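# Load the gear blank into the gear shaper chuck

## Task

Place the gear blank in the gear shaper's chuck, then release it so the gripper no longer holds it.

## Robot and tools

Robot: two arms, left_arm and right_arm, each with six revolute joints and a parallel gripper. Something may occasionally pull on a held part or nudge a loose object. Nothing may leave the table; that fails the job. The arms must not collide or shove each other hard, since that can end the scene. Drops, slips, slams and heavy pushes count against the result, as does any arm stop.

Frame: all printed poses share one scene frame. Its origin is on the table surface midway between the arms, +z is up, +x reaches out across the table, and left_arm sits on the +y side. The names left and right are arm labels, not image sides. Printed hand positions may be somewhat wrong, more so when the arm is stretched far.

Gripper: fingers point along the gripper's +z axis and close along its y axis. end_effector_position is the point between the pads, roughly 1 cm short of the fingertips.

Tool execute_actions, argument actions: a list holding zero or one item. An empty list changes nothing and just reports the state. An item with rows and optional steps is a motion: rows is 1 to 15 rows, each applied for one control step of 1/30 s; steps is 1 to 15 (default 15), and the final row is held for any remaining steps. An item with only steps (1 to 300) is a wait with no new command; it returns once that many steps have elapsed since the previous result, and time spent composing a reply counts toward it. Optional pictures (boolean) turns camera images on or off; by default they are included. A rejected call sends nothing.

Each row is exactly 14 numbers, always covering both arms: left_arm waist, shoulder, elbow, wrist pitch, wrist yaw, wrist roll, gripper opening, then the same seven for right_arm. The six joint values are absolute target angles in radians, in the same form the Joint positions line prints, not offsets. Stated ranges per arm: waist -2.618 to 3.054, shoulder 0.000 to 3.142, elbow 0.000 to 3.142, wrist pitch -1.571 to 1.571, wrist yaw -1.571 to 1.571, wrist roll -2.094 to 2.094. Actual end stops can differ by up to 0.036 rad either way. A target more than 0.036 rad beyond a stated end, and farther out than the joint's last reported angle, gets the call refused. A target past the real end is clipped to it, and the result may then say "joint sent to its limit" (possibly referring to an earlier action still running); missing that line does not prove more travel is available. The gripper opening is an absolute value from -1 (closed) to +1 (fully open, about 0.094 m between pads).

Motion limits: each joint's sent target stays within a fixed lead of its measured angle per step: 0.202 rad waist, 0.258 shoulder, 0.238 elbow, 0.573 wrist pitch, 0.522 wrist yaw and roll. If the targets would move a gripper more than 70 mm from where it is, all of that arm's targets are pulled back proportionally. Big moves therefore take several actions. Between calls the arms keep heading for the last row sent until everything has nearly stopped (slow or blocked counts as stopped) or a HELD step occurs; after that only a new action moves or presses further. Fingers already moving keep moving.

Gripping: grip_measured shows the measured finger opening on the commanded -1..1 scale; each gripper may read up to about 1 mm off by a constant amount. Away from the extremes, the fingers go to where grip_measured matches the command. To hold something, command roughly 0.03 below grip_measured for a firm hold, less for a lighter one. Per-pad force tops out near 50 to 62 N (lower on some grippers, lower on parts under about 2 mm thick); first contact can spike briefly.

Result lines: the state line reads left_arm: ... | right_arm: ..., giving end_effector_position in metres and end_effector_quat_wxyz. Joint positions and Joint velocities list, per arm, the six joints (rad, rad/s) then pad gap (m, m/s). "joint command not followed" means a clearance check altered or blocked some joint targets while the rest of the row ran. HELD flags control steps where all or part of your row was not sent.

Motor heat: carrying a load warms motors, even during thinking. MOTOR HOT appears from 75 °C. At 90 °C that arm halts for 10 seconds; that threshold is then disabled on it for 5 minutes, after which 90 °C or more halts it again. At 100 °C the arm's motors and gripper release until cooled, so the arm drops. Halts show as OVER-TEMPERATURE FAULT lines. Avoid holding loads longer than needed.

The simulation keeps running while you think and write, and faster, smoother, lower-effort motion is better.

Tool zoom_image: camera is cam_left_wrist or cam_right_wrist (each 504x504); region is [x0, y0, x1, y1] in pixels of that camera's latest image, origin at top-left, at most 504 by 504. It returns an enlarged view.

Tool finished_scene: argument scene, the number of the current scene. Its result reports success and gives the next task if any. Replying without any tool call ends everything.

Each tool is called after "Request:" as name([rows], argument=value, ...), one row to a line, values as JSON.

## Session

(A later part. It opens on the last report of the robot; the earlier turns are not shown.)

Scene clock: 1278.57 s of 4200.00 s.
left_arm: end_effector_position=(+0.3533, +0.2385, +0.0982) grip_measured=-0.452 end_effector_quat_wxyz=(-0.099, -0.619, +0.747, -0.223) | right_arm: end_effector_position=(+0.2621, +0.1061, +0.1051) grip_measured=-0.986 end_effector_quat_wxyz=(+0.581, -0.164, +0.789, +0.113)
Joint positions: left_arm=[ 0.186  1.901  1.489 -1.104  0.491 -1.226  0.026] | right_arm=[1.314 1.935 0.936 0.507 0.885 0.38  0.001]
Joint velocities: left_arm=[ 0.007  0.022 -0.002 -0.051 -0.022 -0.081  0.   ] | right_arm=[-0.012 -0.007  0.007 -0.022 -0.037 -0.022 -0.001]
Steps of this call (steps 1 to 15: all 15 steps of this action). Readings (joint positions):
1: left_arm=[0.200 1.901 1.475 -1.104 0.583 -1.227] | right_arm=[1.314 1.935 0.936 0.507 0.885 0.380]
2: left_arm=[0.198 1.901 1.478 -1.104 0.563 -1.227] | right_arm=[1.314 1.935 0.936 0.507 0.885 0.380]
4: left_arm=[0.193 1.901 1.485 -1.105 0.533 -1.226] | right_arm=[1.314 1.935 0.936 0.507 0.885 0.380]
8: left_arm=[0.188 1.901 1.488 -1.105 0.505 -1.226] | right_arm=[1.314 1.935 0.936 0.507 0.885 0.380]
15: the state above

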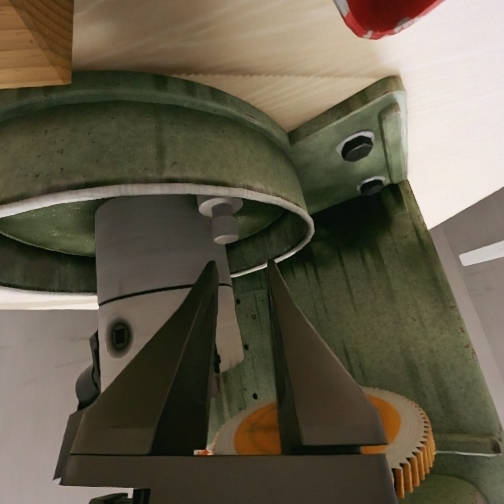

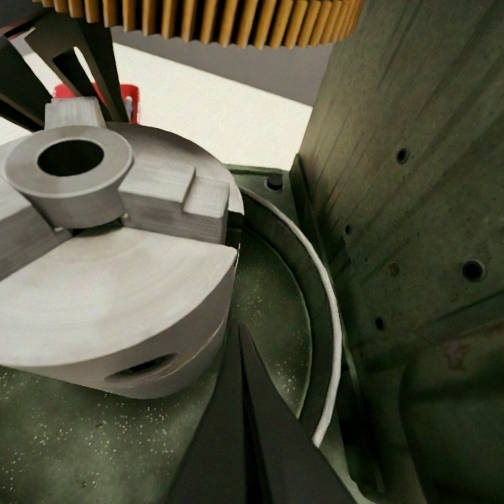

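Request:
execute_actions([
  {"rows":[[0.185,1.915,1.45,-1.13,0.49,-1.3,-0.45, 1.32,1.935,0.96,0.49,0.9,0.39,-1]],"steps":10},
], pictures=false)

Request:
execute_actions([
  {"rows":[[0.17,1.922,1.42,-1.08,0.49,-1.3,-0.45, 1.32,1.935,0.96,0.49,0.9,0.39,-1]],"steps":15},
])

Scene clock: 1286.47 s of 4200.00 s.
left_arm: end_effector_position=(+0.3459, +0.2386, +0.0930) grip_measured=-0.452 end_effector_quat_wxyz=(-0.116, -0.645, +0.725, -0.211) | right_arm: end_effector_position=(+0.2621, +0.1061, +0.1051) grip_measured=-0.986 end_effector_quat_wxyz=(+0.581, -0.164, +0.789, +0.113)
Joint positions: left_arm=[ 0.187  1.901  1.471 -1.115  0.486 -1.288  0.026] | right_arm=[1.314 1.935 0.936 0.507 0.885 0.38  0.001]
Joint velocities: left_arm=[-0.012  0.017 -0.007  0.066  0.007 -0.066 -0.001] | right_arm=[-0.002  0.002 -0.012 -0.007 -0.022 -0.007 -0.001]
Steps of this call (steps 1 to 15: the robot went on to your last target; steps 16 to 90: nothing new was sent; then 4.57 s passed at rest; steps 91 to 100: all 10 steps of this action). Readings (joint positions):
91: left_arm=[0.186 1.901 1.489 -1.104 0.487 -1.238] | right_arm=[1.314 1.935 0.936 0.507 0.885 0.380]
92: left_arm=[0.186 1.901 1.486 -1.104 0.487 -1.250] | right_arm=[1.314 1.935 0.936 0.507 0.885 0.380]
94: left_arm=[0.187 1.901 1.477 -1.107 0.486 -1.267] | right_arm=[1.314 1.935 0.936 0.507 0.885 0.380]
98: left_arm=[0.187 1.901 1.471 -1.115 0.486 -1.284] | right_arm=[1.314 1.935 0.936 0.507 0.885 0.380]
100: the state above

Scene clock: 1286.97 s of 4200.00 s.
left_arm: end_effector_position=(+0.3431, +0.2340, +0.0830) grip_measured=-0.452 end_effector_quat_wxyz=(-0.122, -0.644, +0.726, -0.207) | right_arm: end_effector_position=(+0.2621, +0.1061, +0.1051) grip_measured=-0.986 end_effector_quat_wxyz=(+0.581, -0.164, +0.789, +0.113)
Joint positions: left_arm=[ 0.176  1.908  1.44  -1.087  0.486 -1.295  0.026] | right_arm=[1.314 1.935 0.936 0.507 0.885 0.38  0.001]
Joint velocities: left_arm=[-0.017 -0.012 -0.017  0.037 -0.037 -0.022  0.002] | right_arm=[-0.012 -0.002 -0.002 -0.022  0.022 -0.066 -0.   ]
Steps of this call (steps 1 to 15: all 15 steps of this action). Readings (joint positions):
1: left_arm=[0.186 1.901 1.466 -1.109 0.486 -1.289] | right_arm=[1.314 1.935 0.936 0.507 0.885 0.380]
2: left_arm=[0.184 1.901 1.461 -1.102 0.486 -1.290] | right_arm=[1.314 1.935 0.936 0.507 0.885 0.380]
4: left_arm=[0.179 1.903 1.448 -1.096 0.486 -1.292] | right_arm=[1.314 1.935 0.936 0.507 0.885 0.380]
8: left_arm=[0.176 1.908 1.440 -1.093 0.486 -1.294] | right_arm=[1.314 1.935 0.936 0.507 0.885 0.380]
15: the state above

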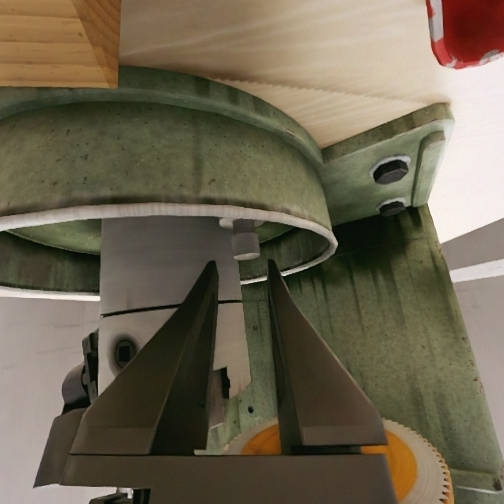

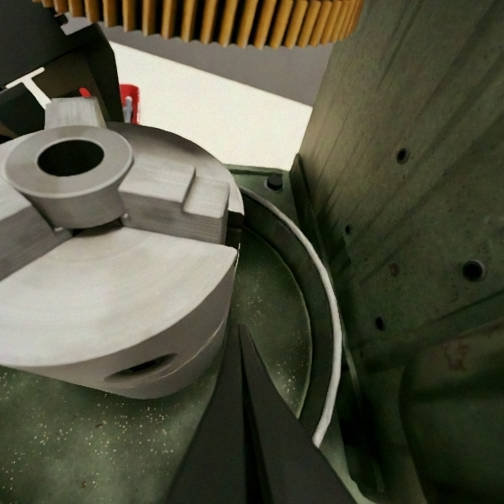

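Move −y first, then down.

Request:
execute_actions([
  {"rows":[[0.14,1.925,1.41,-1.06,0.49,-1.3,-0.5, 1.32,1.935,0.96,0.49,0.9,0.39,-1]],"steps":12},
], pictures=false)

Request:
execute_actions([
  {"rows":[[0.14,1.94,1.368,-1.0,0.49,-1.3,-0.5, 1.32,1.935,0.96,0.49,0.9,0.39,-1]],"steps":15},
])

Scene clock: 1290.63 s of 4200.00 s.
left_arm: end_effector_position=(+0.3467, +0.2221, +0.0831) grip_measured=-0.498 end_effector_quat_wxyz=(-0.118, -0.630, +0.738, -0.210) | right_arm: end_effector_position=(+0.2621, +0.1061, +0.1051) grip_measured=-0.986 end_effector_quat_wxyz=(+0.581, -0.164, +0.789, +0.113)
Joint positions: left_arm=[ 0.141  1.908  1.44  -1.067  0.486 -1.295  0.024] | right_arm=[1.314 1.935 0.936 0.507 0.885 0.38  0.001]
Joint velocities: left_arm=[ 0.012 -0.002  0.002  0.007 -0.037  0.066 -0.001] | right_arm=[-0.007 -0.012  0.017 -0.022 -0.022  0.007 -0.001]
Steps of this call (steps 1 to 15: the robot went on to your last target; steps 16 to 90: nothing new was sent; then 0.27 s passed at rest; steps 91 to 102: all 12 steps of this action). Readings (joint positions):
91: left_arm=[0.173 1.908 1.440 -1.084 0.485 -1.295] | right_arm=[1.314 1.935 0.936 0.507 0.885 0.380]
92: left_arm=[0.167 1.908 1.440 -1.080 0.485 -1.295] | right_arm=[1.314 1.935 0.936 0.507 0.885 0.380]
94: left_arm=[0.153 1.908 1.440 -1.074 0.485 -1.295] | right_arm=[1.314 1.935 0.936 0.507 0.885 0.380]
98: left_arm=[0.141 1.908 1.440 -1.069 0.486 -1.295] | right_arm=[1.314 1.935 0.936 0.507 0.885 0.380]
102: the state above

Scene clock: 1291.13 s of 4200.00 s.
left_arm: end_effector_position=(+0.3442, +0.2216, +0.0632) grip_measured=-0.498 end_effector_quat_wxyz=(-0.123, -0.631, +0.737, -0.207) | right_arm: end_effector_position=(+0.2621, +0.1061, +0.1051) grip_measured=-0.986 end_effector_quat_wxyz=(+0.581, -0.164, +0.789, +0.113)
Joint positions: left_arm=[ 0.141  1.929  1.387 -1.006  0.487 -1.295  0.024] | right_arm=[1.314 1.935 0.936 0.507 0.885 0.38  0.001]
Joint velocities: left_arm=[-0.007 -0.007 -0.012 -0.081 -0.007  0.007 -0.001] | right_arm=[-0.002 -0.012 -0.002 -0.051 -0.051  0.037  0.   ]
Steps of this call (steps 1 to 15: all 15 steps of this action). Readings (joint positions):
1: left_arm=[0.141 1.908 1.432 -1.055 0.486 -1.295] | right_arm=[1.314 1.935 0.936 0.507 0.885 0.380]
2: left_arm=[0.141 1.908 1.422 -1.041 0.486 -1.295] | right_arm=[1.314 1.935 0.936 0.507 0.885 0.380]
4: left_arm=[0.141 1.917 1.401 -1.027 0.486 -1.295] | right_arm=[1.314 1.935 0.936 0.507 0.885 0.380]
8: left_arm=[0.141 1.929 1.387 -1.012 0.487 -1.295] | right_arm=[1.314 1.935 0.936 0.507 0.885 0.380]
15: the state above

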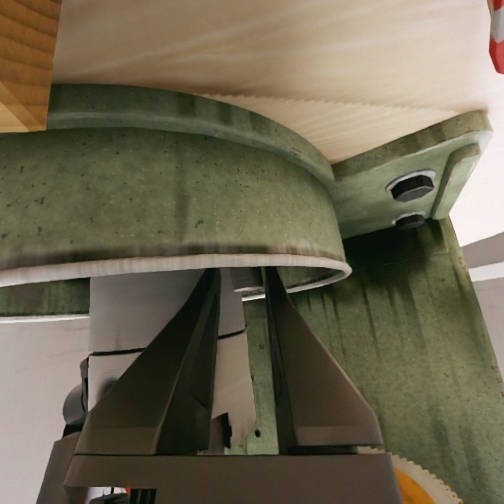

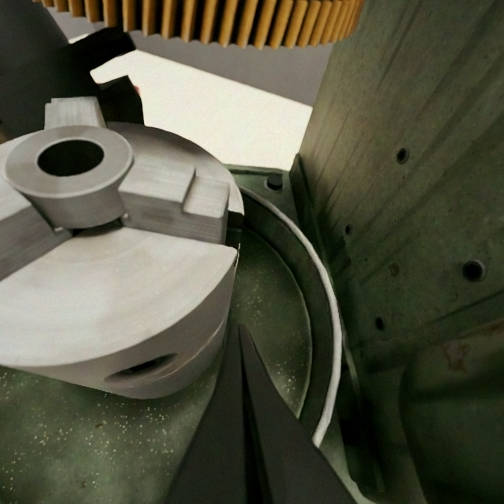

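Request:
execute_actions([
  {"rows":[[0.14,1.94,1.368,-1.0,0.49,-1.3,-0.76, 1.32,1.935,0.96,0.49,0.9,0.39,-1]],"steps":15},
], pictures=false)

Scene clock: 1294.10 s of 4200.00 s.
left_arm: end_effector_position=(+0.3445, +0.2216, +0.0632) grip_measured=-0.719 end_effector_quat_wxyz=(-0.123, -0.631, +0.737, -0.208) | right_arm: end_effector_position=(+0.2621, +0.1061, +0.1051) grip_measured=-0.986 end_effector_quat_wxyz=(+0.581, -0.164, +0.789, +0.113)
Joint positions: left_arm=[ 0.141  1.929  1.387 -1.004  0.487 -1.296  0.013] | right_arm=[1.314 1.935 0.936 0.507 0.885 0.38  0.001]
Joint velocities: left_arm=[-0.012  0.002 -0.012  0.007  0.051 -0.022 -0.   ] | right_arm=[-0.007  0.002 -0.007 -0.095 -0.037  0.095 -0.   ]
Steps of this call (steps 1 to 15: the robot went on to your last target; steps 16 to 74: nothing new was sent; steps 75 to 89: all 15 steps of this action). Readings (joint positions):
75: left_arm=[0.141 1.929 1.387 -1.004 0.487 -1.296] | right_arm=[1.314 1.935 0.936 0.507 0.885 0.380]
76: left_arm=[0.141 1.929 1.387 -1.004 0.487 -1.296] | right_arm=[1.314 1.935 0.936 0.507 0.885 0.380]
78: left_arm=[0.141 1.929 1.387 -1.004 0.487 -1.296] | right_arm=[1.314 1.935 0.936 0.507 0.885 0.380]
82: left_arm=[0.141 1.929 1.387 -1.004 0.487 -1.296] | right_arm=[1.314 1.935 0.936 0.507 0.885 0.380]
89: the state above

Request:
execute_actions([
  {"rows":[[0.145,1.90,1.445,-1.05,0.49,-1.3,-0.76, 1.32,1.935,0.96,0.49,0.9,0.39,-1]],"steps":12},
], pictures=false)

Request:
execute_actions([
  {"rows":[[0.16,1.87,1.38,-1.05,0.49,-1.3,-0.76, 1.32,1.935,0.96,0.49,0.9,0.39,-1],[0.16,1.87,1.38,-1.05,0.49,-1.3,-0.76, 1.32,1.935,0.96,0.49,0.9,0.39,-1],[0.16,1.87,1.38,-1.05,0.49,-1.3,-0.76, 1.32,1.935,0.96,0.49,0.9,0.39,-1],[0.17,1.84,1.34,-1.04,0.49,-1.3,-0.76, 1.32,1.935,0.96,0.49,0.9,0.39,-1],[0.17,1.84,1.34,-1.04,0.49,-1.3,-0.76, 1.32,1.935,0.96,0.49,0.9,0.39,-1],[0.17,1.84,1.34,-1.04,0.49,-1.3,-0.76, 1.32,1.935,0.96,0.49,0.9,0.39,-1],[0.185,1.80,1.29,-1.03,0.49,-1.3,-0.76, 1.32,1.935,0.96,0.49,0.9,0.39,-1]],"steps":15},
])

Scene clock: 1306.43 s of 4200.00 s.
left_arm: end_effector_position=(+0.3463, +0.2223, +0.0694) grip_measured=-0.719 end_effector_quat_wxyz=(-0.122, -0.632, +0.737, -0.206) | right_arm: end_effector_position=(+0.2621, +0.1061, +0.1051) grip_measured=-0.986 end_effector_quat_wxyz=(+0.581, -0.164, +0.789, +0.113)
Joint positions: left_arm=[ 0.141  1.929  1.414 -1.031  0.484 -1.296  0.013] | right_arm=[1.314 1.935 0.936 0.507 0.885 0.38  0.001]
Joint velocities: left_arm=[-0.007  0.007 -0.002  0.007  0.022  0.066 -0.   ] | right_arm=[ 0.017  0.002 -0.002 -0.022 -0.022  0.051 -0.001]
Steps of this call (steps 1 to 15: the robot went on to your last target; steps 16 to 90: nothing new was sent; then 8.93 s passed at rest; steps 91 to 102: all 12 steps of this action). Readings (joint positions):
91: left_arm=[0.141 1.929 1.392 -1.010 0.486 -1.296] | right_arm=[1.314 1.935 0.936 0.507 0.885 0.380]
92: left_arm=[0.141 1.929 1.396 -1.016 0.485 -1.296] | right_arm=[1.314 1.935 0.936 0.507 0.885 0.380]
94: left_arm=[0.141 1.929 1.408 -1.024 0.484 -1.296] | right_arm=[1.314 1.935 0.936 0.507 0.885 0.380]
98: left_arm=[0.141 1.929 1.414 -1.026 0.484 -1.296] | right_arm=[1.314 1.935 0.936 0.507 0.885 0.380]
102: the state above

Scene clock: 1306.93 s of 4200.00 s.
left_arm: end_effector_position=(+0.3209, +0.2328, +0.0779) grip_measured=-0.719 end_effector_quat_wxyz=(-0.117, -0.646, +0.725, -0.208) | right_arm: end_effector_position=(+0.2621, +0.1061, +0.1051) grip_measured=-0.986 end_effector_quat_wxyz=(+0.581, -0.164, +0.789, +0.113)
Joint positions: left_arm=[ 0.181  1.822  1.307 -1.031  0.481 -1.296  0.013] | right_arm=[1.314 1.935 0.936 0.507 0.885 0.38  0.001]
Joint velocities: left_arm=[-0.007  0.002 -0.017 -0.125 -0.022 -0.022 -0.001] | right_arm=[ 0.002 -0.002 -0.017  0.007 -0.007 -0.022 -0.001]
Steps of this call (steps 1 to 15: all 15 steps of this action). Readings (joint positions):
1: left_arm=[0.143 1.925 1.411 -1.030 0.484 -1.296] | right_arm=[1.314 1.935 0.936 0.507 0.885 0.380]
2: left_arm=[0.145 1.918 1.404 -1.030 0.484 -1.296] | right_arm=[1.314 1.935 0.936 0.507 0.885 0.380]
4: left_arm=[0.152 1.898 1.389 -1.030 0.484 -1.296] | right_arm=[1.314 1.935 0.936 0.507 0.885 0.380]
8: left_arm=[0.170 1.845 1.335 -1.023 0.483 -1.296] | right_arm=[1.314 1.935 0.936 0.507 0.885 0.380]
15: the state above

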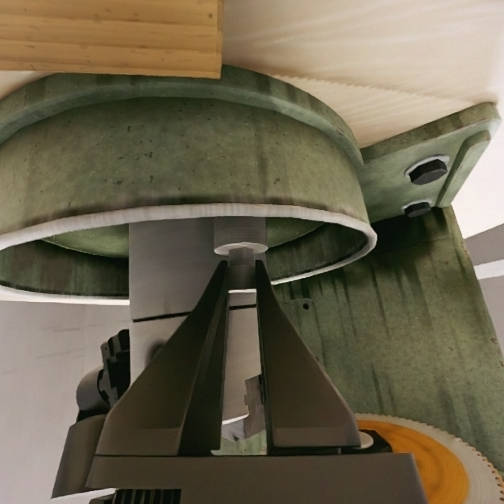

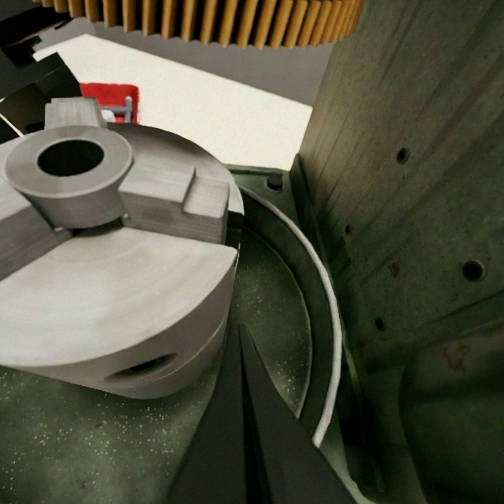

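Request:
execute_actions([
  {"rows":[[0.195,1.76,1.25,-1.03,0.49,-1.3,-0.76, 1.32,1.935,0.96,0.49,0.9,0.39,-1],[0.195,1.76,1.25,-1.03,0.49,-1.3,-0.76, 1.32,1.935,0.96,0.49,0.9,0.39,-1],[0.195,1.76,1.25,-1.03,0.49,-1.3,-0.76, 1.32,1.935,0.96,0.49,0.9,0.39,-1],[0.21,1.72,1.21,-1.03,0.49,-1.3,-0.76, 1.32,1.935,0.96,0.49,0.9,0.39,-1],[0.21,1.72,1.21,-1.03,0.49,-1.3,-0.76, 1.32,1.935,0.96,0.49,0.9,0.39,-1],[0.21,1.72,1.21,-1.03,0.49,-1.3,-0.76, 1.32,1.935,0.96,0.49,0.9,0.39,-1],[0.22,1.68,1.17,-1.03,0.49,-1.3,-0.76, 1.32,1.935,0.96,0.49,0.9,0.39,-1]],"steps":15},
], pictures=false)

Request:
execute_actions([
  {"rows":[[0.225,1.66,1.25,-1.1,0.49,-1.3,-0.76, 1.32,1.935,0.96,0.49,0.9,0.39,-1],[0.225,1.66,1.25,-1.1,0.49,-1.3,-0.76, 1.32,1.935,0.96,0.49,0.9,0.39,-1],[0.225,1.66,1.25,-1.1,0.49,-1.3,-0.76, 1.32,1.935,0.96,0.49,0.9,0.39,-1],[0.225,1.66,1.25,-1.1,0.49,-1.3,-0.76, 1.32,1.935,0.96,0.49,0.9,0.39,-1],[0.23,1.63,1.31,-1.2,0.49,-1.3,-0.76, 1.32,1.935,0.96,0.49,0.9,0.39,-1]],"steps":15},
])

Scene clock: 1317.63 s of 4200.00 s.
left_arm: end_effector_position=(+0.2959, +0.2422, +0.0842) grip_measured=-0.719 end_effector_quat_wxyz=(+0.101, +0.659, -0.715, +0.211) | right_arm: end_effector_position=(+0.2621, +0.1061, +0.1051) grip_measured=-0.986 end_effector_quat_wxyz=(+0.581, -0.164, +0.789, +0.113)
Joint positions: left_arm=[ 0.218  1.701  1.191 -1.013  0.47  -1.296  0.013] | right_arm=[1.314 1.935 0.936 0.507 0.885 0.38  0.001]
Joint velocities: left_arm=[ 0.002 -0.002 -0.002 -0.007 -0.11  -0.037 -0.001] | right_arm=[-0.012  0.017 -0.007  0.022 -0.022  0.037  0.   ]
Steps of this call (steps 1 to 15: the robot went on to your last target; steps 16 to 90: nothing new was sent; then 7.20 s passed at rest; steps 91 to 105: all 15 steps of this action). Readings (joint positions):
91: left_arm=[0.182 1.816 1.300 -1.024 0.481 -1.296] | right_arm=[1.314 1.935 0.936 0.507 0.885 0.380]
92: left_arm=[0.183 1.807 1.287 -1.020 0.481 -1.296] | right_arm=[1.314 1.935 0.936 0.507 0.885 0.380]
94: left_arm=[0.190 1.785 1.266 -1.012 0.478 -1.296] | right_arm=[1.314 1.935 0.936 0.507 0.885 0.380]
98: left_arm=[0.211 1.726 1.211 -1.007 0.473 -1.296] | right_arm=[1.314 1.935 0.936 0.507 0.885 0.380]
105: the state above

Scene clock: 1318.13 s of 4200.00 s.
left_arm: end_effector_position=(+0.2890, +0.2429, +0.1235) grip_measured=-0.719 end_effector_quat_wxyz=(+0.100, +0.661, -0.713, +0.212) | right_arm: end_effector_position=(+0.2621, +0.1061, +0.1051) grip_measured=-0.986 end_effector_quat_wxyz=(+0.581, -0.164, +0.789, +0.113)
Joint positions: left_arm=[ 0.225  1.644  1.286 -1.163  0.47  -1.296  0.013] | right_arm=[1.314 1.935 0.936 0.507 0.885 0.38  0.001]
Joint velocities: left_arm=[-0.007  0.002  0.002 -0.066  0.022  0.022  0.   ] | right_arm=[-0.027 -0.012 -0.007 -0.095 -0.007  0.081  0.   ]
Steps of this call (steps 1 to 15: all 15 steps of this action). Readings (joint positions):
1: left_arm=[0.218 1.701 1.195 -1.020 0.468 -1.296] | right_arm=[1.314 1.935 0.936 0.507 0.885 0.380]
2: left_arm=[0.219 1.700 1.201 -1.032 0.467 -1.296] | right_arm=[1.314 1.935 0.936 0.507 0.885 0.380]
4: left_arm=[0.220 1.693 1.211 -1.049 0.467 -1.296] | right_arm=[1.314 1.935 0.936 0.507 0.885 0.380]
8: left_arm=[0.223 1.664 1.268 -1.127 0.467 -1.296] | right_arm=[1.314 1.935 0.936 0.507 0.885 0.380]
15: the state above

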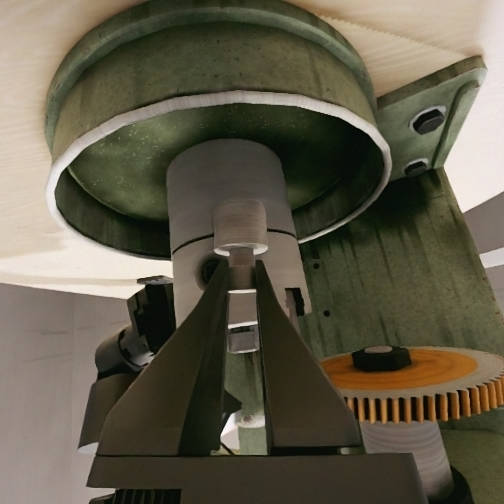

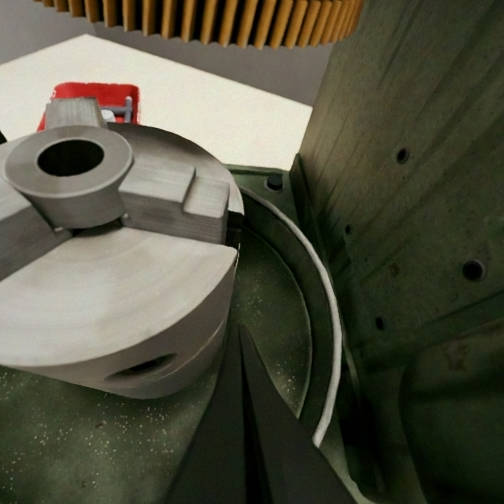

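Request:
execute_actions([
  {"rows":[[0.35,1.5,1.25,-1.1,0.3,-1.0,-0.76, 1.32,1.935,0.96,0.49,0.9,0.39,-1]],"steps":15},
], pictures=false)

Request:
execute_actions([
  {"rows":[[0.35,1.25,0.95,-0.6,0.1,-0.5,-0.76, 1.32,1.935,0.96,0.49,0.9,0.39,-1]],"steps":15},
], pictures=false)

Request:
execute_actions([
  {"rows":[[0.35,1.0,0.6,-0.08,0,0,-0.76, 1.32,1.935,0.96,0.49,0.9,0.39,-1]],"steps":15},
], pictures=false)

Request:
execute_actions([
  {"steps":15},
])

Scene clock: 1331.07 s of 4200.00 s.
left_arm: end_effector_position=(+0.2832, +0.3110, +0.1441) grip_measured=-0.719 end_effector_quat_wxyz=(+0.047, -0.606, +0.774, -0.176) | right_arm: end_effector_position=(+0.2621, +0.1061, +0.1051) grip_measured=-0.986 end_effector_quat_wxyz=(+0.581, -0.164, +0.789, +0.113)
Joint positions: left_arm=[ 0.357  1.508  1.257 -1.111  0.304 -1.018  0.013] | right_arm=[1.314 1.935 0.936 0.507 0.885 0.38  0.001]
Joint velocities: left_arm=[ 0.002 -0.002 -0.017  0.037 -0.081  0.051 -0.   ] | right_arm=[ 0.007 -0.017 -0.002 -0.066 -0.007  0.037  0.   ]
Steps of this call (steps 1 to 15: the robot went on to your last target; steps 16 to 90: nothing new was sent; then 9.43 s passed at rest; steps 91 to 105: all 15 steps of this action). Readings (joint positions):
91: left_arm=[0.239 1.629 1.278 -1.155 0.454 -1.248] | right_arm=[1.314 1.935 0.936 0.507 0.885 0.380]
92: left_arm=[0.266 1.603 1.263 -1.141 0.431 -1.199] | right_arm=[1.314 1.935 0.936 0.507 0.885 0.380]
94: left_arm=[0.330 1.550 1.257 -1.135 0.375 -1.130] | right_arm=[1.314 1.935 0.936 0.507 0.885 0.380]
98: left_arm=[0.358 1.508 1.257 -1.115 0.320 -1.058] | right_arm=[1.314 1.935 0.936 0.507 0.885 0.380]
105: the state above

Scene clock: 1331.57 s of 4200.00 s.
left_arm: end_effector_position=(+0.3071, +0.3538, +0.1603) grip_measured=-0.758 end_effector_quat_wxyz=(+0.316, -0.380, +0.865, -0.084) | right_arm: end_effector_position=(+0.2621, +0.1061, +0.1051) grip_measured=-0.986 end_effector_quat_wxyz=(+0.581, -0.164, +0.789, +0.113)
Joint positions: left_arm=[ 0.355  1.261  0.965 -0.619  0.116 -0.527  0.011] | right_arm=[1.314 1.935 0.936 0.507 0.885 0.38  0.001]
Joint velocities: left_arm=[-0.002 -0.012 -0.002  0.154 -0.051  0.125  0.001] | right_arm=[ 0.002  0.012  0.007 -0.007  0.022  0.037 -0.   ]
Steps of this call (steps 1 to 15: all 15 steps of this action). Readings (joint positions):
1: left_arm=[0.356 1.470 1.206 -1.028 0.277 -0.935] | right_arm=[1.314 1.935 0.936 0.507 0.885 0.380]
2: left_arm=[0.355 1.404 1.119 -0.914 0.243 -0.848] | right_arm=[1.314 1.935 0.936 0.507 0.885 0.380]
4: left_arm=[0.355 1.296 1.003 -0.817 0.189 -0.725] | right_arm=[1.314 1.935 0.936 0.507 0.885 0.380]
8: left_arm=[0.355 1.261 0.965 -0.709 0.140 -0.596] | right_arm=[1.314 1.935 0.936 0.507 0.885 0.380]
15: the state above

Scene clock: 1332.07 s of 4200.00 s.
left_arm: end_effector_position=(+0.3048, +0.3725, +0.1852) grip_measured=-0.758 end_effector_quat_wxyz=(+0.508, -0.153, +0.844, +0.076) | right_arm: end_effector_position=(+0.2621, +0.1061, +0.1051) grip_measured=-0.986 end_effector_quat_wxyz=(+0.581, -0.164, +0.789, +0.113)
Joint positions: left_arm=[ 0.355  1.002  0.609 -0.098  0.012 -0.025  0.011] | right_arm=[1.314 1.935 0.936 0.507 0.885 0.38  0.001]
Joint velocities: left_arm=[-0.017 -0.002 -0.012  0.212  0.037  0.037 -0.   ] | right_arm=[ 0.007  0.017 -0.002  0.022  0.007 -0.022 -0.   ]
Steps of this call (steps 1 to 15: all 15 steps of this action). Readings (joint positions):
1: left_arm=[0.355 1.224 0.916 -0.521 0.099 -0.442] | right_arm=[1.314 1.935 0.936 0.507 0.885 0.380]
2: left_arm=[0.355 1.157 0.835 -0.412 0.080 -0.354] | right_arm=[1.314 1.935 0.936 0.507 0.885 0.380]
4: left_arm=[0.355 1.033 0.698 -0.284 0.054 -0.228] | right_arm=[1.314 1.935 0.936 0.507 0.885 0.380]
8: left_arm=[0.355 1.002 0.611 -0.183 0.027 -0.097] | right_arm=[1.314 1.935 0.936 0.507 0.885 0.380]
15: the state above

Scene clock: 1332.57 s of 4200.00 s.
left_arm: end_effector_position=(+0.3067, +0.3739, +0.1896) grip_measured=-0.758 end_effector_quat_wxyz=(+0.516, -0.145, +0.840, +0.083) | right_arm: end_effector_position=(+0.2621, +0.1061, +0.1051) grip_measured=-0.986 end_effector_quat_wxyz=(+0.581, -0.164, +0.789, +0.113)
Joint positions: left_arm=[ 0.355  1.002  0.609 -0.078  0.008 -0.007  0.011] | right_arm=[1.314 1.935 0.936 0.507 0.885 0.38  0.001]
Joint velocities: left_arm=[ 0.002  0.007  0.007 -0.037 -0.037  0.007  0.001] | right_arm=[ 0.002  0.022 -0.017  0.007 -0.066 -0.007 -0.   ]
Steps of this call (steps 1 to 15: the robot went on to your last target). Readings (joint positions):
1: left_arm=[0.355 1.002 0.609 -0.093 0.011 -0.021] | right_arm=[1.314 1.935 0.936 0.507 0.885 0.380]
2: left_arm=[0.355 1.002 0.609 -0.090 0.010 -0.018] | right_arm=[1.314 1.935 0.936 0.507 0.885 0.380]
4: left_arm=[0.355 1.002 0.609 -0.085 0.010 -0.014] | right_arm=[1.314 1.935 0.936 0.507 0.885 0.380]
8: left_arm=[0.355 1.002 0.609 -0.080 0.008 -0.009] | right_arm=[1.314 1.935 0.936 0.507 0.885 0.380]
15: the state above

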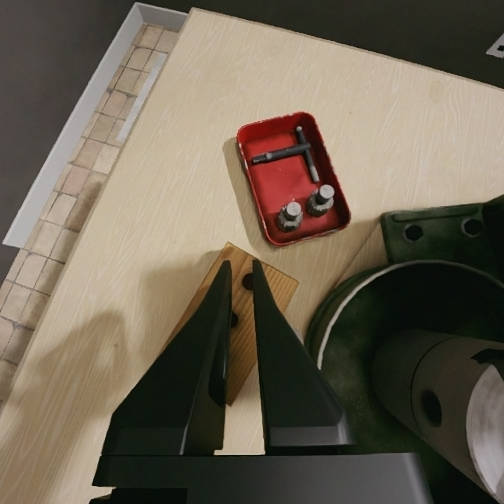

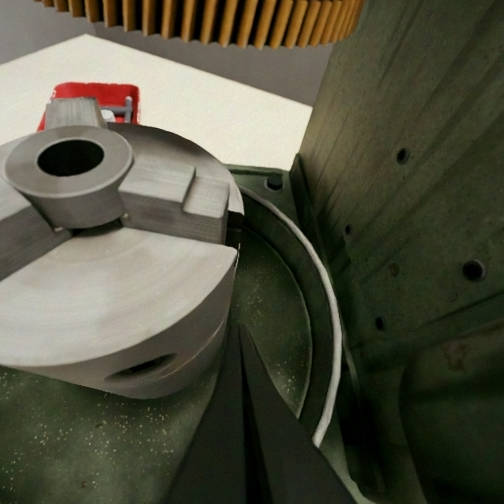

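Dropped (hit the block). Find it.

Request:
execute_actions([
  {"rows":[[0.3,1.0,0.75,-0.75,0,0,1, 1.32,1.935,0.96,0.49,0.9,0.39,-1]],"steps":15},
], pictures=false)

Request:
execute_actions([
  {"steps":15},
])

Scene clock: 1338.00 s of 4200.00 s.
left_arm: end_effector_position=(+0.2338, +0.3352, +0.1256) grip_measured=+1.000 end_effector_quat_wxyz=(+0.286, -0.141, +0.947, +0.040) | right_arm: end_effector_position=(+0.2621, +0.1061, +0.1051) grip_measured=-0.986 end_effector_quat_wxyz=(+0.581, -0.164, +0.789, +0.113)
Joint positions: left_arm=[ 0.306  1.002  0.729 -0.712  0.002 -0.006  0.094] | right_arm=[1.314 1.935 0.936 0.507 0.885 0.38  0.001]
Joint velocities: left_arm=[ 0.002 -0.007 -0.012 -0.183  0.037 -0.051  0.   ] | right_arm=[ 0.017 -0.012  0.012 -0.007  0.022 -0.007  0.   ]
Steps of this call (steps 1 to 15: the robot went on to your last target; steps 16 to 90: nothing new was sent; then 1.93 s passed at rest; steps 91 to 105: all 15 steps of this action). Readings (joint positions):
91: left_arm=[0.347 1.002 0.635 -0.160 0.003 -0.006] | right_arm=[1.314 1.935 0.936 0.507 0.885 0.380]
92: left_arm=[0.332 1.002 0.670 -0.272 0.002 -0.006] | right_arm=[1.314 1.935 0.936 0.507 0.885 0.380]
94: left_arm=[0.310 1.002 0.716 -0.430 0.002 -0.006] | right_arm=[1.314 1.935 0.936 0.507 0.885 0.380]
98: left_arm=[0.306 1.002 0.729 -0.607 0.002 -0.006] | right_arm=[1.314 1.935 0.936 0.507 0.885 0.380]
105: the state above

Scene clock: 1338.50 s of 4200.00 s.
left_arm: end_effector_position=(+0.2300, +0.3341, +0.1230) grip_measured=+1.000 end_effector_quat_wxyz=(+0.277, -0.142, +0.950, +0.039) | right_arm: end_effector_position=(+0.2621, +0.1061, +0.1051) grip_measured=-0.986 end_effector_quat_wxyz=(+0.581, -0.164, +0.789, +0.113)
Joint positions: left_arm=[ 0.306  1.002  0.729 -0.731  0.002 -0.006  0.094] | right_arm=[1.314 1.935 0.936 0.507 0.885 0.38  0.001]
Joint velocities: left_arm=[-0.017 -0.007 -0.002  0.022 -0.022 -0.066  0.   ] | right_arm=[ 0.012 -0.007 -0.017  0.007  0.081  0.007  0.   ]
Steps of this call (steps 1 to 15: the robot went on to your last target). Readings (joint positions):
1: left_arm=[0.306 1.002 0.729 -0.716 0.002 -0.006] | right_arm=[1.314 1.935 0.936 0.507 0.885 0.380]
2: left_arm=[0.306 1.002 0.729 -0.720 0.002 -0.006] | right_arm=[1.314 1.935 0.936 0.507 0.885 0.380]
4: left_arm=[0.306 1.002 0.729 -0.725 0.002 -0.006] | right_arm=[1.314 1.935 0.936 0.507 0.885 0.380]
8: left_arm=[0.306 1.002 0.729 -0.729 0.002 -0.006] | right_arm=[1.314 1.935 0.936 0.507 0.885 0.380]
15: the state above

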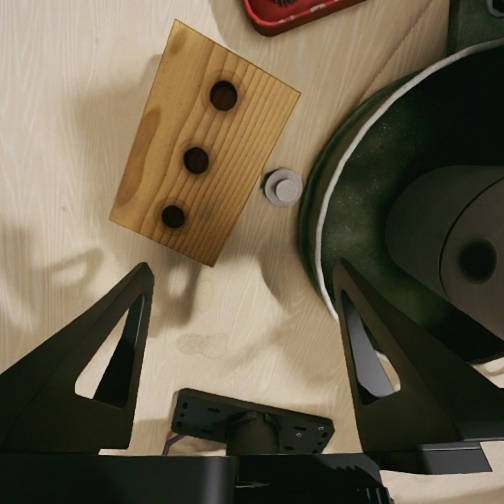

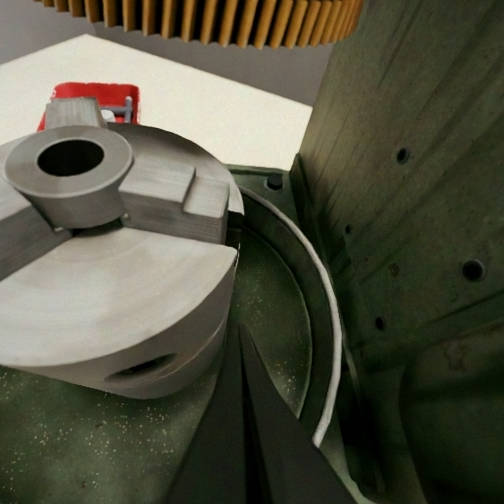

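Request:
execute_actions([
  {"rows":[[0.2,1.3,1.15,-1.1,0,-0.6,-0.4, 1.32,1.935,0.96,0.49,0.9,0.39,-1]],"steps":15},
], pictures=false)

Request:
execute_actions([
  {"rows":[[0.126,1.655,1.39,-1.31,0,-1.3,-0.4, 1.32,1.935,0.96,0.49,0.9,0.39,-1]],"steps":15},
], pictures=false)

Request:
execute_actions([
  {"steps":15},
])

Scene clock: 1351.90 s of 4200.00 s.
left_arm: end_effector_position=(+0.2574, +0.3127, +0.1569) grip_measured=-0.398 end_effector_quat_wxyz=(+0.164, -0.367, +0.915, -0.032) | right_arm: end_effector_position=(+0.2621, +0.1061, +0.1051) grip_measured=-0.986 end_effector_quat_wxyz=(+0.581, -0.164, +0.789, +0.113)
Joint positions: left_arm=[ 0.205  1.307  1.139 -1.066  0.    -0.573  0.028] | right_arm=[1.314 1.935 0.936 0.507 0.885 0.38  0.001]
Joint velocities: left_arm=[-0.007 -0.007 -0.007 -0.168 -0.007 -0.125  0.   ] | right_arm=[ 0.007  0.012  0.002  0.022  0.007 -0.022 -0.   ]
Steps of this call (steps 1 to 15: the robot went on to your last target; steps 16 to 90: nothing new was sent; then 9.90 s passed at rest; steps 91 to 105: all 15 steps of this action). Readings (joint positions):
91: left_arm=[0.287 1.042 0.772 -0.803 -0.005 -0.091] | right_arm=[1.314 1.935 0.936 0.507 0.885 0.380]
92: left_arm=[0.255 1.122 0.848 -0.889 -0.005 -0.190] | right_arm=[1.314 1.935 0.936 0.507 0.885 0.380]
94: left_arm=[0.215 1.264 0.997 -0.966 -0.001 -0.336] | right_arm=[1.314 1.935 0.936 0.507 0.885 0.380]
98: left_arm=[0.205 1.309 1.131 -1.000 0.000 -0.489] | right_arm=[1.314 1.935 0.936 0.507 0.885 0.380]
105: the state above

Scene clock: 1352.40 s of 4200.00 s.
left_arm: end_effector_position=(+0.2729, +0.2923, +0.1199) grip_measured=-0.398 end_effector_quat_wxyz=(-0.003, -0.636, +0.772, +0.001) | right_arm: end_effector_position=(+0.2621, +0.1061, +0.1051) grip_measured=-0.986 end_effector_quat_wxyz=(+0.581, -0.164, +0.789, +0.113)
Joint positions: left_arm=[ 0.128  1.672  1.381 -1.286  0.002 -1.264  0.028] | right_arm=[1.314 1.935 0.936 0.507 0.885 0.38  0.001]
Joint velocities: left_arm=[-0.012 -0.002 -0.007 -0.066 -0.022 -0.198 -0.   ] | right_arm=[-0.002  0.007  0.002  0.051 -0.081 -0.051  0.001]
Steps of this call (steps 1 to 15: all 15 steps of this action). Readings (joint positions):
1: left_arm=[0.193 1.346 1.183 -1.129 -0.004 -0.659] | right_arm=[1.314 1.935 0.936 0.507 0.885 0.380]
2: left_arm=[0.173 1.415 1.259 -1.194 -0.005 -0.761] | right_arm=[1.314 1.935 0.936 0.507 0.885 0.380]
4: left_arm=[0.140 1.557 1.365 -1.209 -0.002 -0.947] | right_arm=[1.314 1.935 0.936 0.507 0.885 0.380]
8: left_arm=[0.128 1.674 1.381 -1.238 0.002 -1.152] | right_arm=[1.314 1.935 0.936 0.507 0.885 0.380]
15: the state above

Scene clock: 1352.90 s of 4200.00 s.
left_arm: end_effector_position=(+0.2706, +0.2920, +0.1200) grip_measured=-0.398 end_effector_quat_wxyz=(-0.007, -0.647, +0.763, +0.004) | right_arm: end_effector_position=(+0.2621, +0.1061, +0.1051) grip_measured=-0.986 end_effector_quat_wxyz=(+0.581, -0.164, +0.789, +0.113)
Joint positions: left_arm=[ 0.128  1.672  1.381 -1.295  0.002 -1.293  0.028] | right_arm=[1.314 1.935 0.936 0.507 0.885 0.38  0.001]
Joint velocities: left_arm=[-0.012 -0.012 -0.012  0.007  0.022 -0.051 -0.   ] | right_arm=[ 0.002 -0.002 -0.007  0.007 -0.007 -0.051 -0.001]
Steps of this call (steps 1 to 15: the robot went on to your last target). Readings (joint positions):
1: left_arm=[0.128 1.672 1.381 -1.288 0.002 -1.270] | right_arm=[1.314 1.935 0.936 0.507 0.885 0.380]
2: left_arm=[0.128 1.672 1.381 -1.290 0.002 -1.275] | right_arm=[1.314 1.935 0.936 0.507 0.885 0.380]
4: left_arm=[0.128 1.672 1.381 -1.292 0.002 -1.282] | right_arm=[1.314 1.935 0.936 0.507 0.885 0.380]
8: left_arm=[0.128 1.672 1.381 -1.294 0.002 -1.289] | right_arm=[1.314 1.935 0.936 0.507 0.885 0.380]
15: the state above

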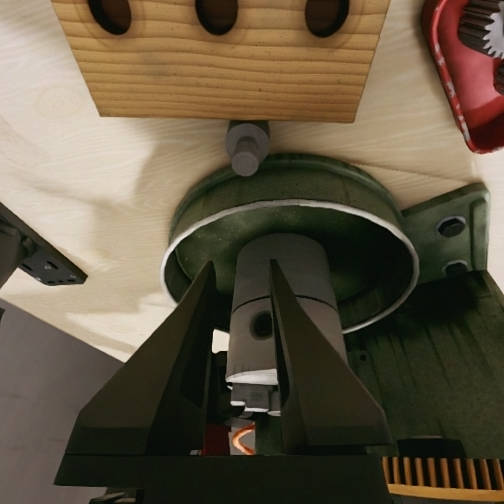

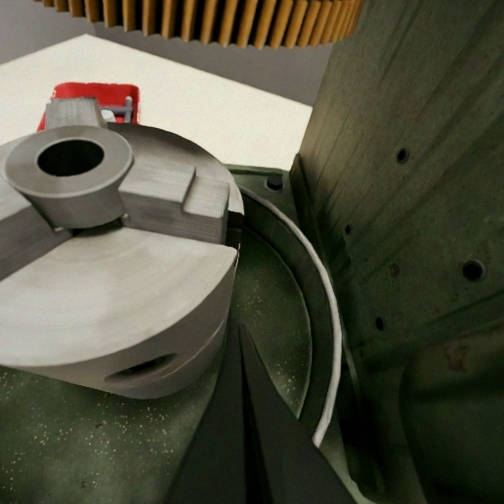

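Request:
execute_actions([
  {"rows":[[0.126,1.655,1.39,-1.31,0,0.27,-0.4, 1.32,1.935,0.96,0.49,0.9,0.39,-1]],"steps":15},
], pictures=false)

Request:
execute_actions([
  {"steps":25},
])

Scene clock: 1358.73 s of 4200.00 s.
left_arm: end_effector_position=(+0.2698, +0.2919, +0.1200) grip_measured=-0.398 end_effector_quat_wxyz=(-0.009, -0.021, +1.000, -0.002) | right_arm: end_effector_position=(+0.2621, +0.1061, +0.1051) grip_measured=-0.986 end_effector_quat_wxyz=(+0.581, -0.164, +0.789, +0.113)
Joint positions: left_arm=[ 0.128  1.672  1.381 -1.299  0.002  0.072  0.028] | right_arm=[1.314 1.935 0.936 0.507 0.885 0.38  0.001]
Joint velocities: left_arm=[-0.007 -0.007  0.007 -0.037 -0.022  1.297  0.   ] | right_arm=[-0.007 -0.002 -0.007  0.007 -0.022 -0.007 -0.   ]
Steps of this call (steps 1 to 15: the robot went on to your last target; steps 16 to 90: nothing new was sent; then 2.33 s passed at rest; steps 91 to 105: all 15 steps of this action). Readings (joint positions):
91: left_arm=[0.128 1.672 1.381 -1.297 0.002 -1.209] | right_arm=[1.314 1.935 0.936 0.507 0.885 0.380]
92: left_arm=[0.128 1.672 1.381 -1.297 0.002 -1.108] | right_arm=[1.314 1.935 0.936 0.507 0.885 0.380]
94: left_arm=[0.128 1.672 1.381 -1.297 0.002 -0.908] | right_arm=[1.314 1.935 0.936 0.507 0.885 0.380]
98: left_arm=[0.128 1.672 1.381 -1.297 0.002 -0.506] | right_arm=[1.314 1.935 0.936 0.507 0.885 0.380]
105: the state above

Scene clock: 1359.57 s of 4200.00 s.
left_arm: end_effector_position=(+0.2696, +0.2919, +0.1200) grip_measured=-0.398 end_effector_quat_wxyz=(-0.010, +0.075, +0.997, -0.003) | right_arm: end_effector_position=(+0.2621, +0.1061, +0.1051) grip_measured=-0.986 end_effector_quat_wxyz=(+0.581, -0.164, +0.789, +0.113)
Joint positions: left_arm=[ 0.128  1.672  1.381 -1.299  0.002  0.263  0.028] | right_arm=[1.314 1.935 0.936 0.507 0.885 0.38  0.001]
Joint velocities: left_arm=[-0.007  0.012 -0.012  0.037  0.007 -0.081  0.001] | right_arm=[-0.007  0.007 -0.002 -0.051  0.081  0.11   0.   ]
Steps of this call (steps 1 to 25: the robot went on to your last target). Readings (joint positions):
1: left_arm=[0.128 1.672 1.381 -1.299 0.002 0.111] | right_arm=[1.314 1.935 0.936 0.507 0.885 0.380]
2: left_arm=[0.128 1.672 1.381 -1.299 0.002 0.142] | right_arm=[1.314 1.935 0.936 0.507 0.885 0.380]
4: left_arm=[0.128 1.672 1.381 -1.299 0.002 0.186] | right_arm=[1.314 1.935 0.936 0.507 0.885 0.380]
8: left_arm=[0.128 1.672 1.381 -1.299 0.002 0.233] | right_arm=[1.314 1.935 0.936 0.507 0.885 0.380]
25: the state above

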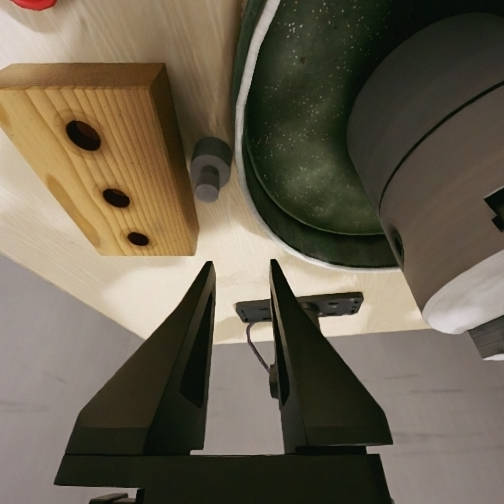

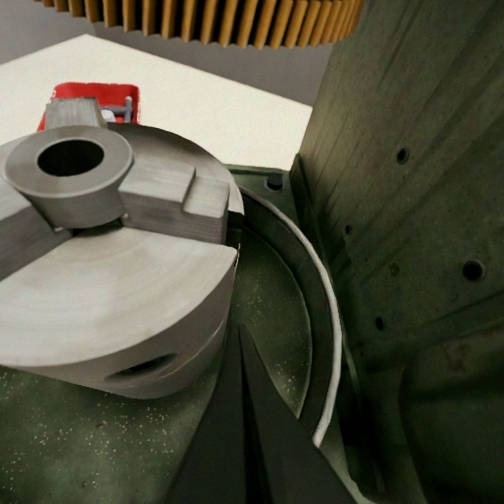

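Request:
execute_actions([
  {"rows":[[0.188,1.70,1.43,-1.29,0,-1.245,-0.4, 1.32,1.935,0.96,0.49,0.9,0.39,-1]],"steps":15},
], pictures=false)

Request:
execute_actions([
  {"steps":20},
], pictures=false)

Request:
execute_actions([
  {"rows":[[0.188,1.72,1.33,-1.19,0,-1.245,-0.4, 1.32,1.935,0.96,0.49,0.9,0.39,-1],[0.188,1.72,1.33,-1.19,0,-1.245,-0.4, 1.32,1.935,0.96,0.49,0.9,0.39,-1],[0.188,1.72,1.33,-1.19,0,-1.245,-0.4, 1.32,1.935,0.96,0.49,0.9,0.39,-1],[0.188,1.72,1.33,-1.19,0,-1.245,-0.4, 1.32,1.935,0.96,0.49,0.9,0.39,-1],[0.188,1.72,1.33,-1.19,0,-1.245,-0.4, 1.32,1.935,0.96,0.49,0.9,0.39,-1],[0.188,1.72,1.33,-1.19,0,-1.245,-0.4, 1.32,1.935,0.96,0.49,0.9,0.39,-1],[0.188,1.745,1.24,-1.08,0,-1.245,-0.4, 1.32,1.935,0.96,0.49,0.9,0.39,-1]],"steps":15},
])

Scene clock: 1371.57 s of 4200.00 s.
left_arm: end_effector_position=(+0.2734, +0.3102, +0.1219) grip_measured=-0.398 end_effector_quat_wxyz=(-0.003, -0.582, +0.813, +0.000) | right_arm: end_effector_position=(+0.2621, +0.1061, +0.1051) grip_measured=-0.986 end_effector_quat_wxyz=(+0.581, -0.164, +0.789, +0.113)
Joint positions: left_arm=[ 0.188  1.684  1.401 -1.295  0.003 -1.07   0.028] | right_arm=[1.314 1.935 0.936 0.507 0.885 0.38  0.001]
Joint velocities: left_arm=[-0.002  0.012 -0.017 -0.037 -0.066 -1.165  0.001] | right_arm=[-0.002  0.002  0.012 -0.022  0.022  0.037 -0.001]
Steps of this call (steps 1 to 15: the robot went on to your last target; steps 16 to 90: nothing new was sent; then 8.50 s passed at rest; steps 91 to 105: all 15 steps of this action). Readings (joint positions):
91: left_arm=[0.134 1.674 1.383 -1.301 0.005 0.180] | right_arm=[1.314 1.935 0.936 0.507 0.885 0.380]
92: left_arm=[0.146 1.677 1.390 -1.301 0.005 0.080] | right_arm=[1.314 1.935 0.936 0.507 0.885 0.380]
94: left_arm=[0.174 1.682 1.399 -1.297 0.004 -0.121] | right_arm=[1.314 1.935 0.936 0.507 0.885 0.380]
98: left_arm=[0.188 1.684 1.401 -1.295 0.003 -0.522] | right_arm=[1.314 1.935 0.936 0.507 0.885 0.380]
105: the state above

Scene clock: 1372.23 s of 4200.00 s.
left_arm: end_effector_position=(+0.2734, +0.3102, +0.1219) grip_measured=-0.398 end_effector_quat_wxyz=(-0.003, -0.648, +0.762, +0.000) | right_arm: end_effector_position=(+0.2621, +0.1061, +0.1051) grip_measured=-0.986 end_effector_quat_wxyz=(+0.581, -0.164, +0.789, +0.113)
Joint positions: left_arm=[ 0.188  1.684  1.401 -1.295  0.003 -1.237  0.028] | right_arm=[1.314 1.935 0.936 0.507 0.885 0.38  0.001]
Joint velocities: left_arm=[ 0.007  0.002 -0.007 -0.095  0.037 -0.037 -0.   ] | right_arm=[-0.007  0.007 -0.007  0.007  0.007  0.081 -0.   ]
Steps of this call (steps 1 to 20: the robot went on to your last target). Readings (joint positions):
1: left_arm=[0.188 1.684 1.401 -1.295 0.003 -1.104] | right_arm=[1.314 1.935 0.936 0.507 0.885 0.380]
2: left_arm=[0.188 1.684 1.401 -1.295 0.003 -1.131] | right_arm=[1.314 1.935 0.936 0.507 0.885 0.380]
4: left_arm=[0.188 1.684 1.401 -1.295 0.003 -1.170] | right_arm=[1.314 1.935 0.936 0.507 0.885 0.380]
8: left_arm=[0.188 1.684 1.401 -1.295 0.003 -1.211] | right_arm=[1.314 1.935 0.936 0.507 0.885 0.380]
20: the state above

Scene clock: 1372.73 s of 4200.00 s.
left_arm: end_effector_position=(+0.2758, +0.3106, +0.0686) grip_measured=-0.398 end_effector_quat_wxyz=(-0.012, -0.649, +0.761, +0.006) | right_arm: end_effector_position=(+0.2621, +0.1061, +0.1051) grip_measured=-0.986 end_effector_quat_wxyz=(+0.581, -0.164, +0.789, +0.113)
Joint positions: left_arm=[ 0.188  1.74   1.252 -1.109  0.003 -1.238  0.028] | right_arm=[1.314 1.935 0.936 0.507 0.885 0.38  0.001]
Joint velocities: left_arm=[ 0.002 -0.002  0.007  0.125 -0.022  0.022  0.001] | right_arm=[-0.007 -0.007  0.002  0.022  0.007 -0.037  0.   ]
Steps of this call (steps 1 to 15: all 15 steps of this action). Readings (joint positions):
1: left_arm=[0.188 1.684 1.394 -1.281 0.003 -1.237] | right_arm=[1.314 1.935 0.936 0.507 0.885 0.380]
2: left_arm=[0.188 1.685 1.382 -1.262 0.003 -1.237] | right_arm=[1.314 1.935 0.936 0.507 0.885 0.380]
4: left_arm=[0.188 1.697 1.362 -1.237 0.003 -1.238] | right_arm=[1.314 1.935 0.936 0.507 0.885 0.380]
8: left_arm=[0.188 1.711 1.311 -1.170 0.003 -1.238] | right_arm=[1.314 1.935 0.936 0.507 0.885 0.380]
15: the state above

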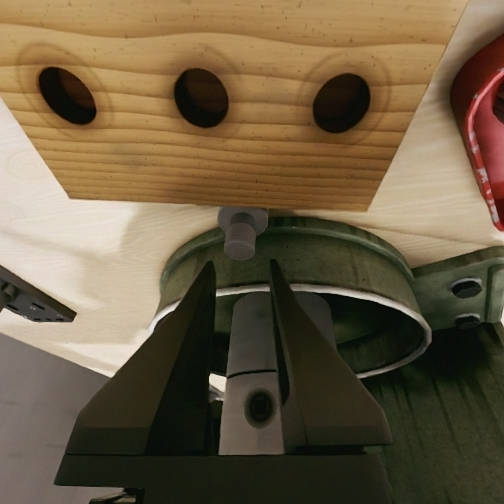

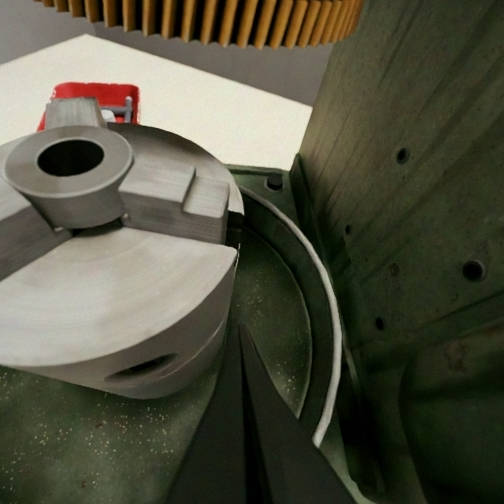

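Request:
execute_actions([
  {"rows":[[0.188,1.75,1.19,-1.04,0,-1.245,-0.4, 1.32,1.935,0.96,0.49,0.9,0.39,-1],[0.188,1.75,1.19,-1.04,0,-1.245,-0.4, 1.32,1.935,0.96,0.49,0.9,0.39,-1],[0.188,1.75,1.19,-1.04,0,-1.245,-0.4, 1.32,1.935,0.96,0.49,0.9,0.39,-1],[0.188,1.75,1.19,-1.04,0,-1.245,-0.4, 1.32,1.935,0.96,0.49,0.9,0.39,-1],[0.188,1.75,1.19,-1.04,0,-1.245,-0.4, 1.32,1.935,0.96,0.49,0.9,0.39,-1],[0.188,1.762,1.135,-0.97,0,-1.245,-0.4, 1.32,1.935,0.96,0.49,0.9,0.39,-1]],"steps":15},
], pictures=false)

Request:
execute_actions([
  {"steps":12},
])

Scene clock: 1380.50 s of 4200.00 s.
left_arm: end_effector_position=(+0.2753, +0.3123, +0.0438) grip_measured=-0.398 end_effector_quat_wxyz=(-0.000, -0.650, +0.760, +0.003) | right_arm: end_effector_position=(+0.2621, +0.1061, +0.1051) grip_measured=-0.986 end_effector_quat_wxyz=(+0.581, -0.164, +0.789, +0.113)
Joint positions: left_arm=[ 0.19   1.747  1.158 -0.985 -0.005 -1.24   0.028] | right_arm=[1.314 1.935 0.936 0.507 0.885 0.38  0.001]
Joint velocities: left_arm=[-0.012  0.007  0.002  0.037  0.051 -0.066 -0.002] | right_arm=[ 0.002 -0.017 -0.002 -0.066 -0.007  0.022  0.001]
Steps of this call (steps 1 to 30: the robot went on to your last target; steps 31 to 90: nothing new was sent; then 4.27 s passed at rest; steps 91 to 105: all 15 steps of this action). Readings (joint positions):
91: left_arm=[0.188 1.740 1.246 -1.078 0.003 -1.238] | right_arm=[1.314 1.935 0.936 0.507 0.885 0.380]
92: left_arm=[0.188 1.740 1.238 -1.069 0.003 -1.238] | right_arm=[1.314 1.935 0.936 0.507 0.885 0.380]
94: left_arm=[0.188 1.740 1.218 -1.059 0.003 -1.238] | right_arm=[1.314 1.935 0.936 0.507 0.885 0.380]
98: left_arm=[0.188 1.743 1.174 -1.017 0.003 -1.239] | right_arm=[1.314 1.935 0.936 0.507 0.885 0.380]
105: the state above

Scene clock: 1380.90 s of 4200.00 s.
left_arm: end_effector_position=(+0.2775, +0.3123, +0.0438) grip_measured=-0.398 end_effector_quat_wxyz=(+0.003, -0.650, +0.760, -0.000) | right_arm: end_effector_position=(+0.2621, +0.1061, +0.1051) grip_measured=-0.986 end_effector_quat_wxyz=(+0.581, -0.164, +0.789, +0.113)
Joint positions: left_arm=[ 0.19   1.747  1.158 -0.977 -0.002 -1.24   0.028] | right_arm=[1.314 1.935 0.936 0.507 0.885 0.38  0.001]
Joint velocities: left_arm=[ 0.012 -0.012  0.002  0.007 -0.007  0.007 -0.   ] | right_arm=[-0.017  0.002 -0.012 -0.037  0.051  0.051  0.001]
Steps of this call (steps 1 to 12: the robot went on to your last target). Readings (joint positions):
1: left_arm=[0.190 1.747 1.158 -0.983 -0.004 -1.240] | right_arm=[1.314 1.935 0.936 0.507 0.885 0.380]
2: left_arm=[0.190 1.747 1.158 -0.982 -0.004 -1.240] | right_arm=[1.314 1.935 0.936 0.507 0.885 0.380]
4: left_arm=[0.190 1.747 1.158 -0.979 -0.003 -1.240] | right_arm=[1.314 1.935 0.936 0.507 0.885 0.380]
8: left_arm=[0.190 1.747 1.158 -0.977 -0.003 -1.240] | right_arm=[1.314 1.935 0.936 0.507 0.885 0.380]
12: the state above

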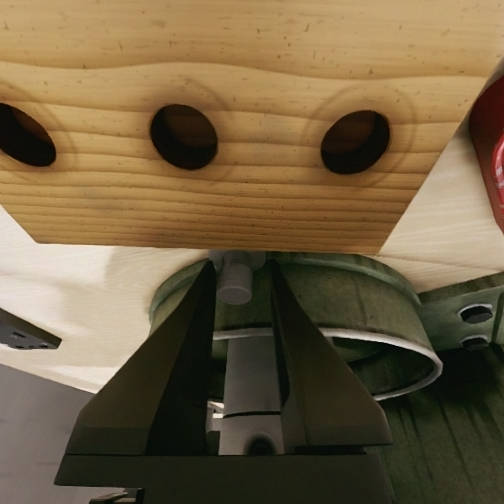

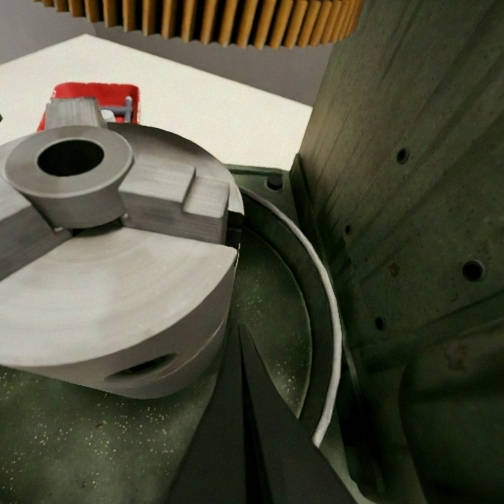

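Touching rim side; shift +y and lower a bit, then close.

Request:
execute_actions([
  {"rows":[[0.205,1.775,1.115,-0.95,0,-1.245,-0.4, 1.32,1.935,0.96,0.49,0.9,0.39,-1]],"steps":15},
], pictures=false)

Request:
execute_actions([
  {"rows":[[0.205,1.775,1.115,-0.95,0,-1.245,-0.77, 1.32,1.935,0.96,0.49,0.9,0.39,-1]],"steps":12},
])

Scene clock: 1385.63 s of 4200.00 s.
left_arm: end_effector_position=(+0.2759, +0.3136, +0.0397) grip_measured=-0.398 end_effector_quat_wxyz=(+0.000, -0.653, +0.757, -0.001) | right_arm: end_effector_position=(+0.2621, +0.1061, +0.1051) grip_measured=-0.986 end_effector_quat_wxyz=(+0.581, -0.164, +0.789, +0.113)
Joint positions: left_arm=[ 0.197  1.751  1.145 -0.964  0.002 -1.241  0.028] | right_arm=[1.314 1.935 0.936 0.507 0.885 0.38  0.001]
Joint velocities: left_arm=[ 0.007  0.027 -0.002 -0.022  0.007  0.007 -0.   ] | right_arm=[ 0.002 -0.022  0.007  0.007  0.037 -0.007 -0.   ]
Steps of this call (steps 1 to 15: the robot went on to your last target; steps 16 to 90: nothing new was sent; then 1.23 s passed at rest; steps 91 to 105: all 15 steps of this action). Readings (joint positions):
91: left_arm=[0.190 1.747 1.155 -0.972 -0.002 -1.240] | right_arm=[1.314 1.935 0.936 0.507 0.885 0.380]
92: left_arm=[0.192 1.747 1.150 -0.967 -0.002 -1.240] | right_arm=[1.314 1.935 0.936 0.507 0.885 0.380]
94: left_arm=[0.196 1.751 1.145 -0.966 -0.002 -1.241] | right_arm=[1.314 1.935 0.936 0.507 0.885 0.380]
98: left_arm=[0.197 1.751 1.145 -0.964 0.002 -1.241] | right_arm=[1.314 1.935 0.936 0.507 0.885 0.380]
105: the state above

Scene clock: 1386.03 s of 4200.00 s.
left_arm: end_effector_position=(+0.2768, +0.3140, +0.0406) grip_measured=-0.702 end_effector_quat_wxyz=(+0.002, -0.654, +0.757, -0.003) | right_arm: end_effector_position=(+0.2621, +0.1061, +0.1051) grip_measured=-0.986 end_effector_quat_wxyz=(+0.581, -0.164, +0.789, +0.113)
Joint positions: left_arm=[ 0.198  1.749  1.146 -0.962  0.002 -1.241  0.014] | right_arm=[1.314 1.935 0.936 0.507 0.885 0.38  0.001]
Joint velocities: left_arm=[ 0.007 -0.007 -0.007  0.037  0.037  0.051 -0.001] | right_arm=[-0.007 -0.002 -0.002 -0.066 -0.022  0.022 -0.   ]
Steps of this call (steps 1 to 12: all 12 steps of this action). Readings (joint positions):
1: left_arm=[0.197 1.751 1.145 -0.961 0.004 -1.241] | right_arm=[1.314 1.935 0.936 0.507 0.885 0.380]
2: left_arm=[0.197 1.749 1.146 -0.962 0.002 -1.241] | right_arm=[1.314 1.935 0.936 0.507 0.885 0.380]
4: left_arm=[0.198 1.749 1.146 -0.962 0.002 -1.241] | right_arm=[1.314 1.935 0.936 0.507 0.885 0.380]
8: left_arm=[0.198 1.749 1.146 -0.962 0.002 -1.241] | right_arm=[1.314 1.935 0.936 0.507 0.885 0.380]
12: the state above

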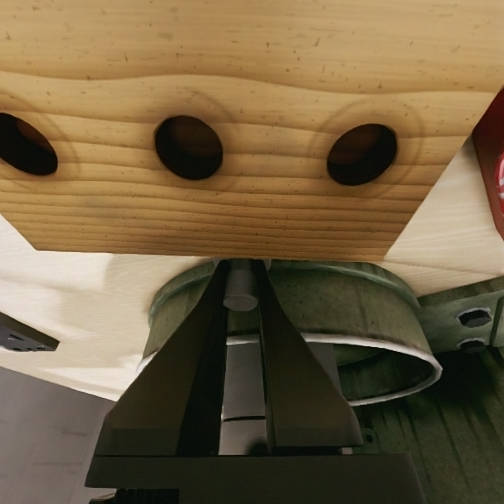

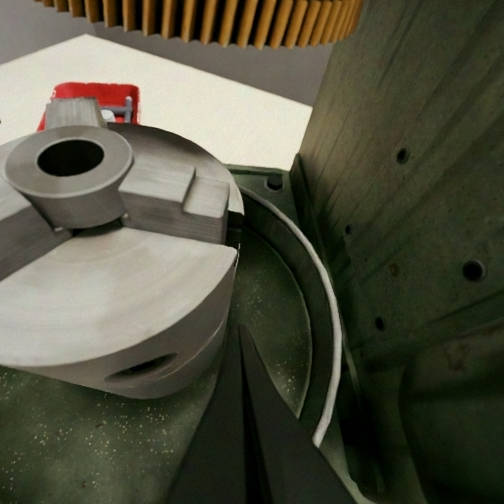

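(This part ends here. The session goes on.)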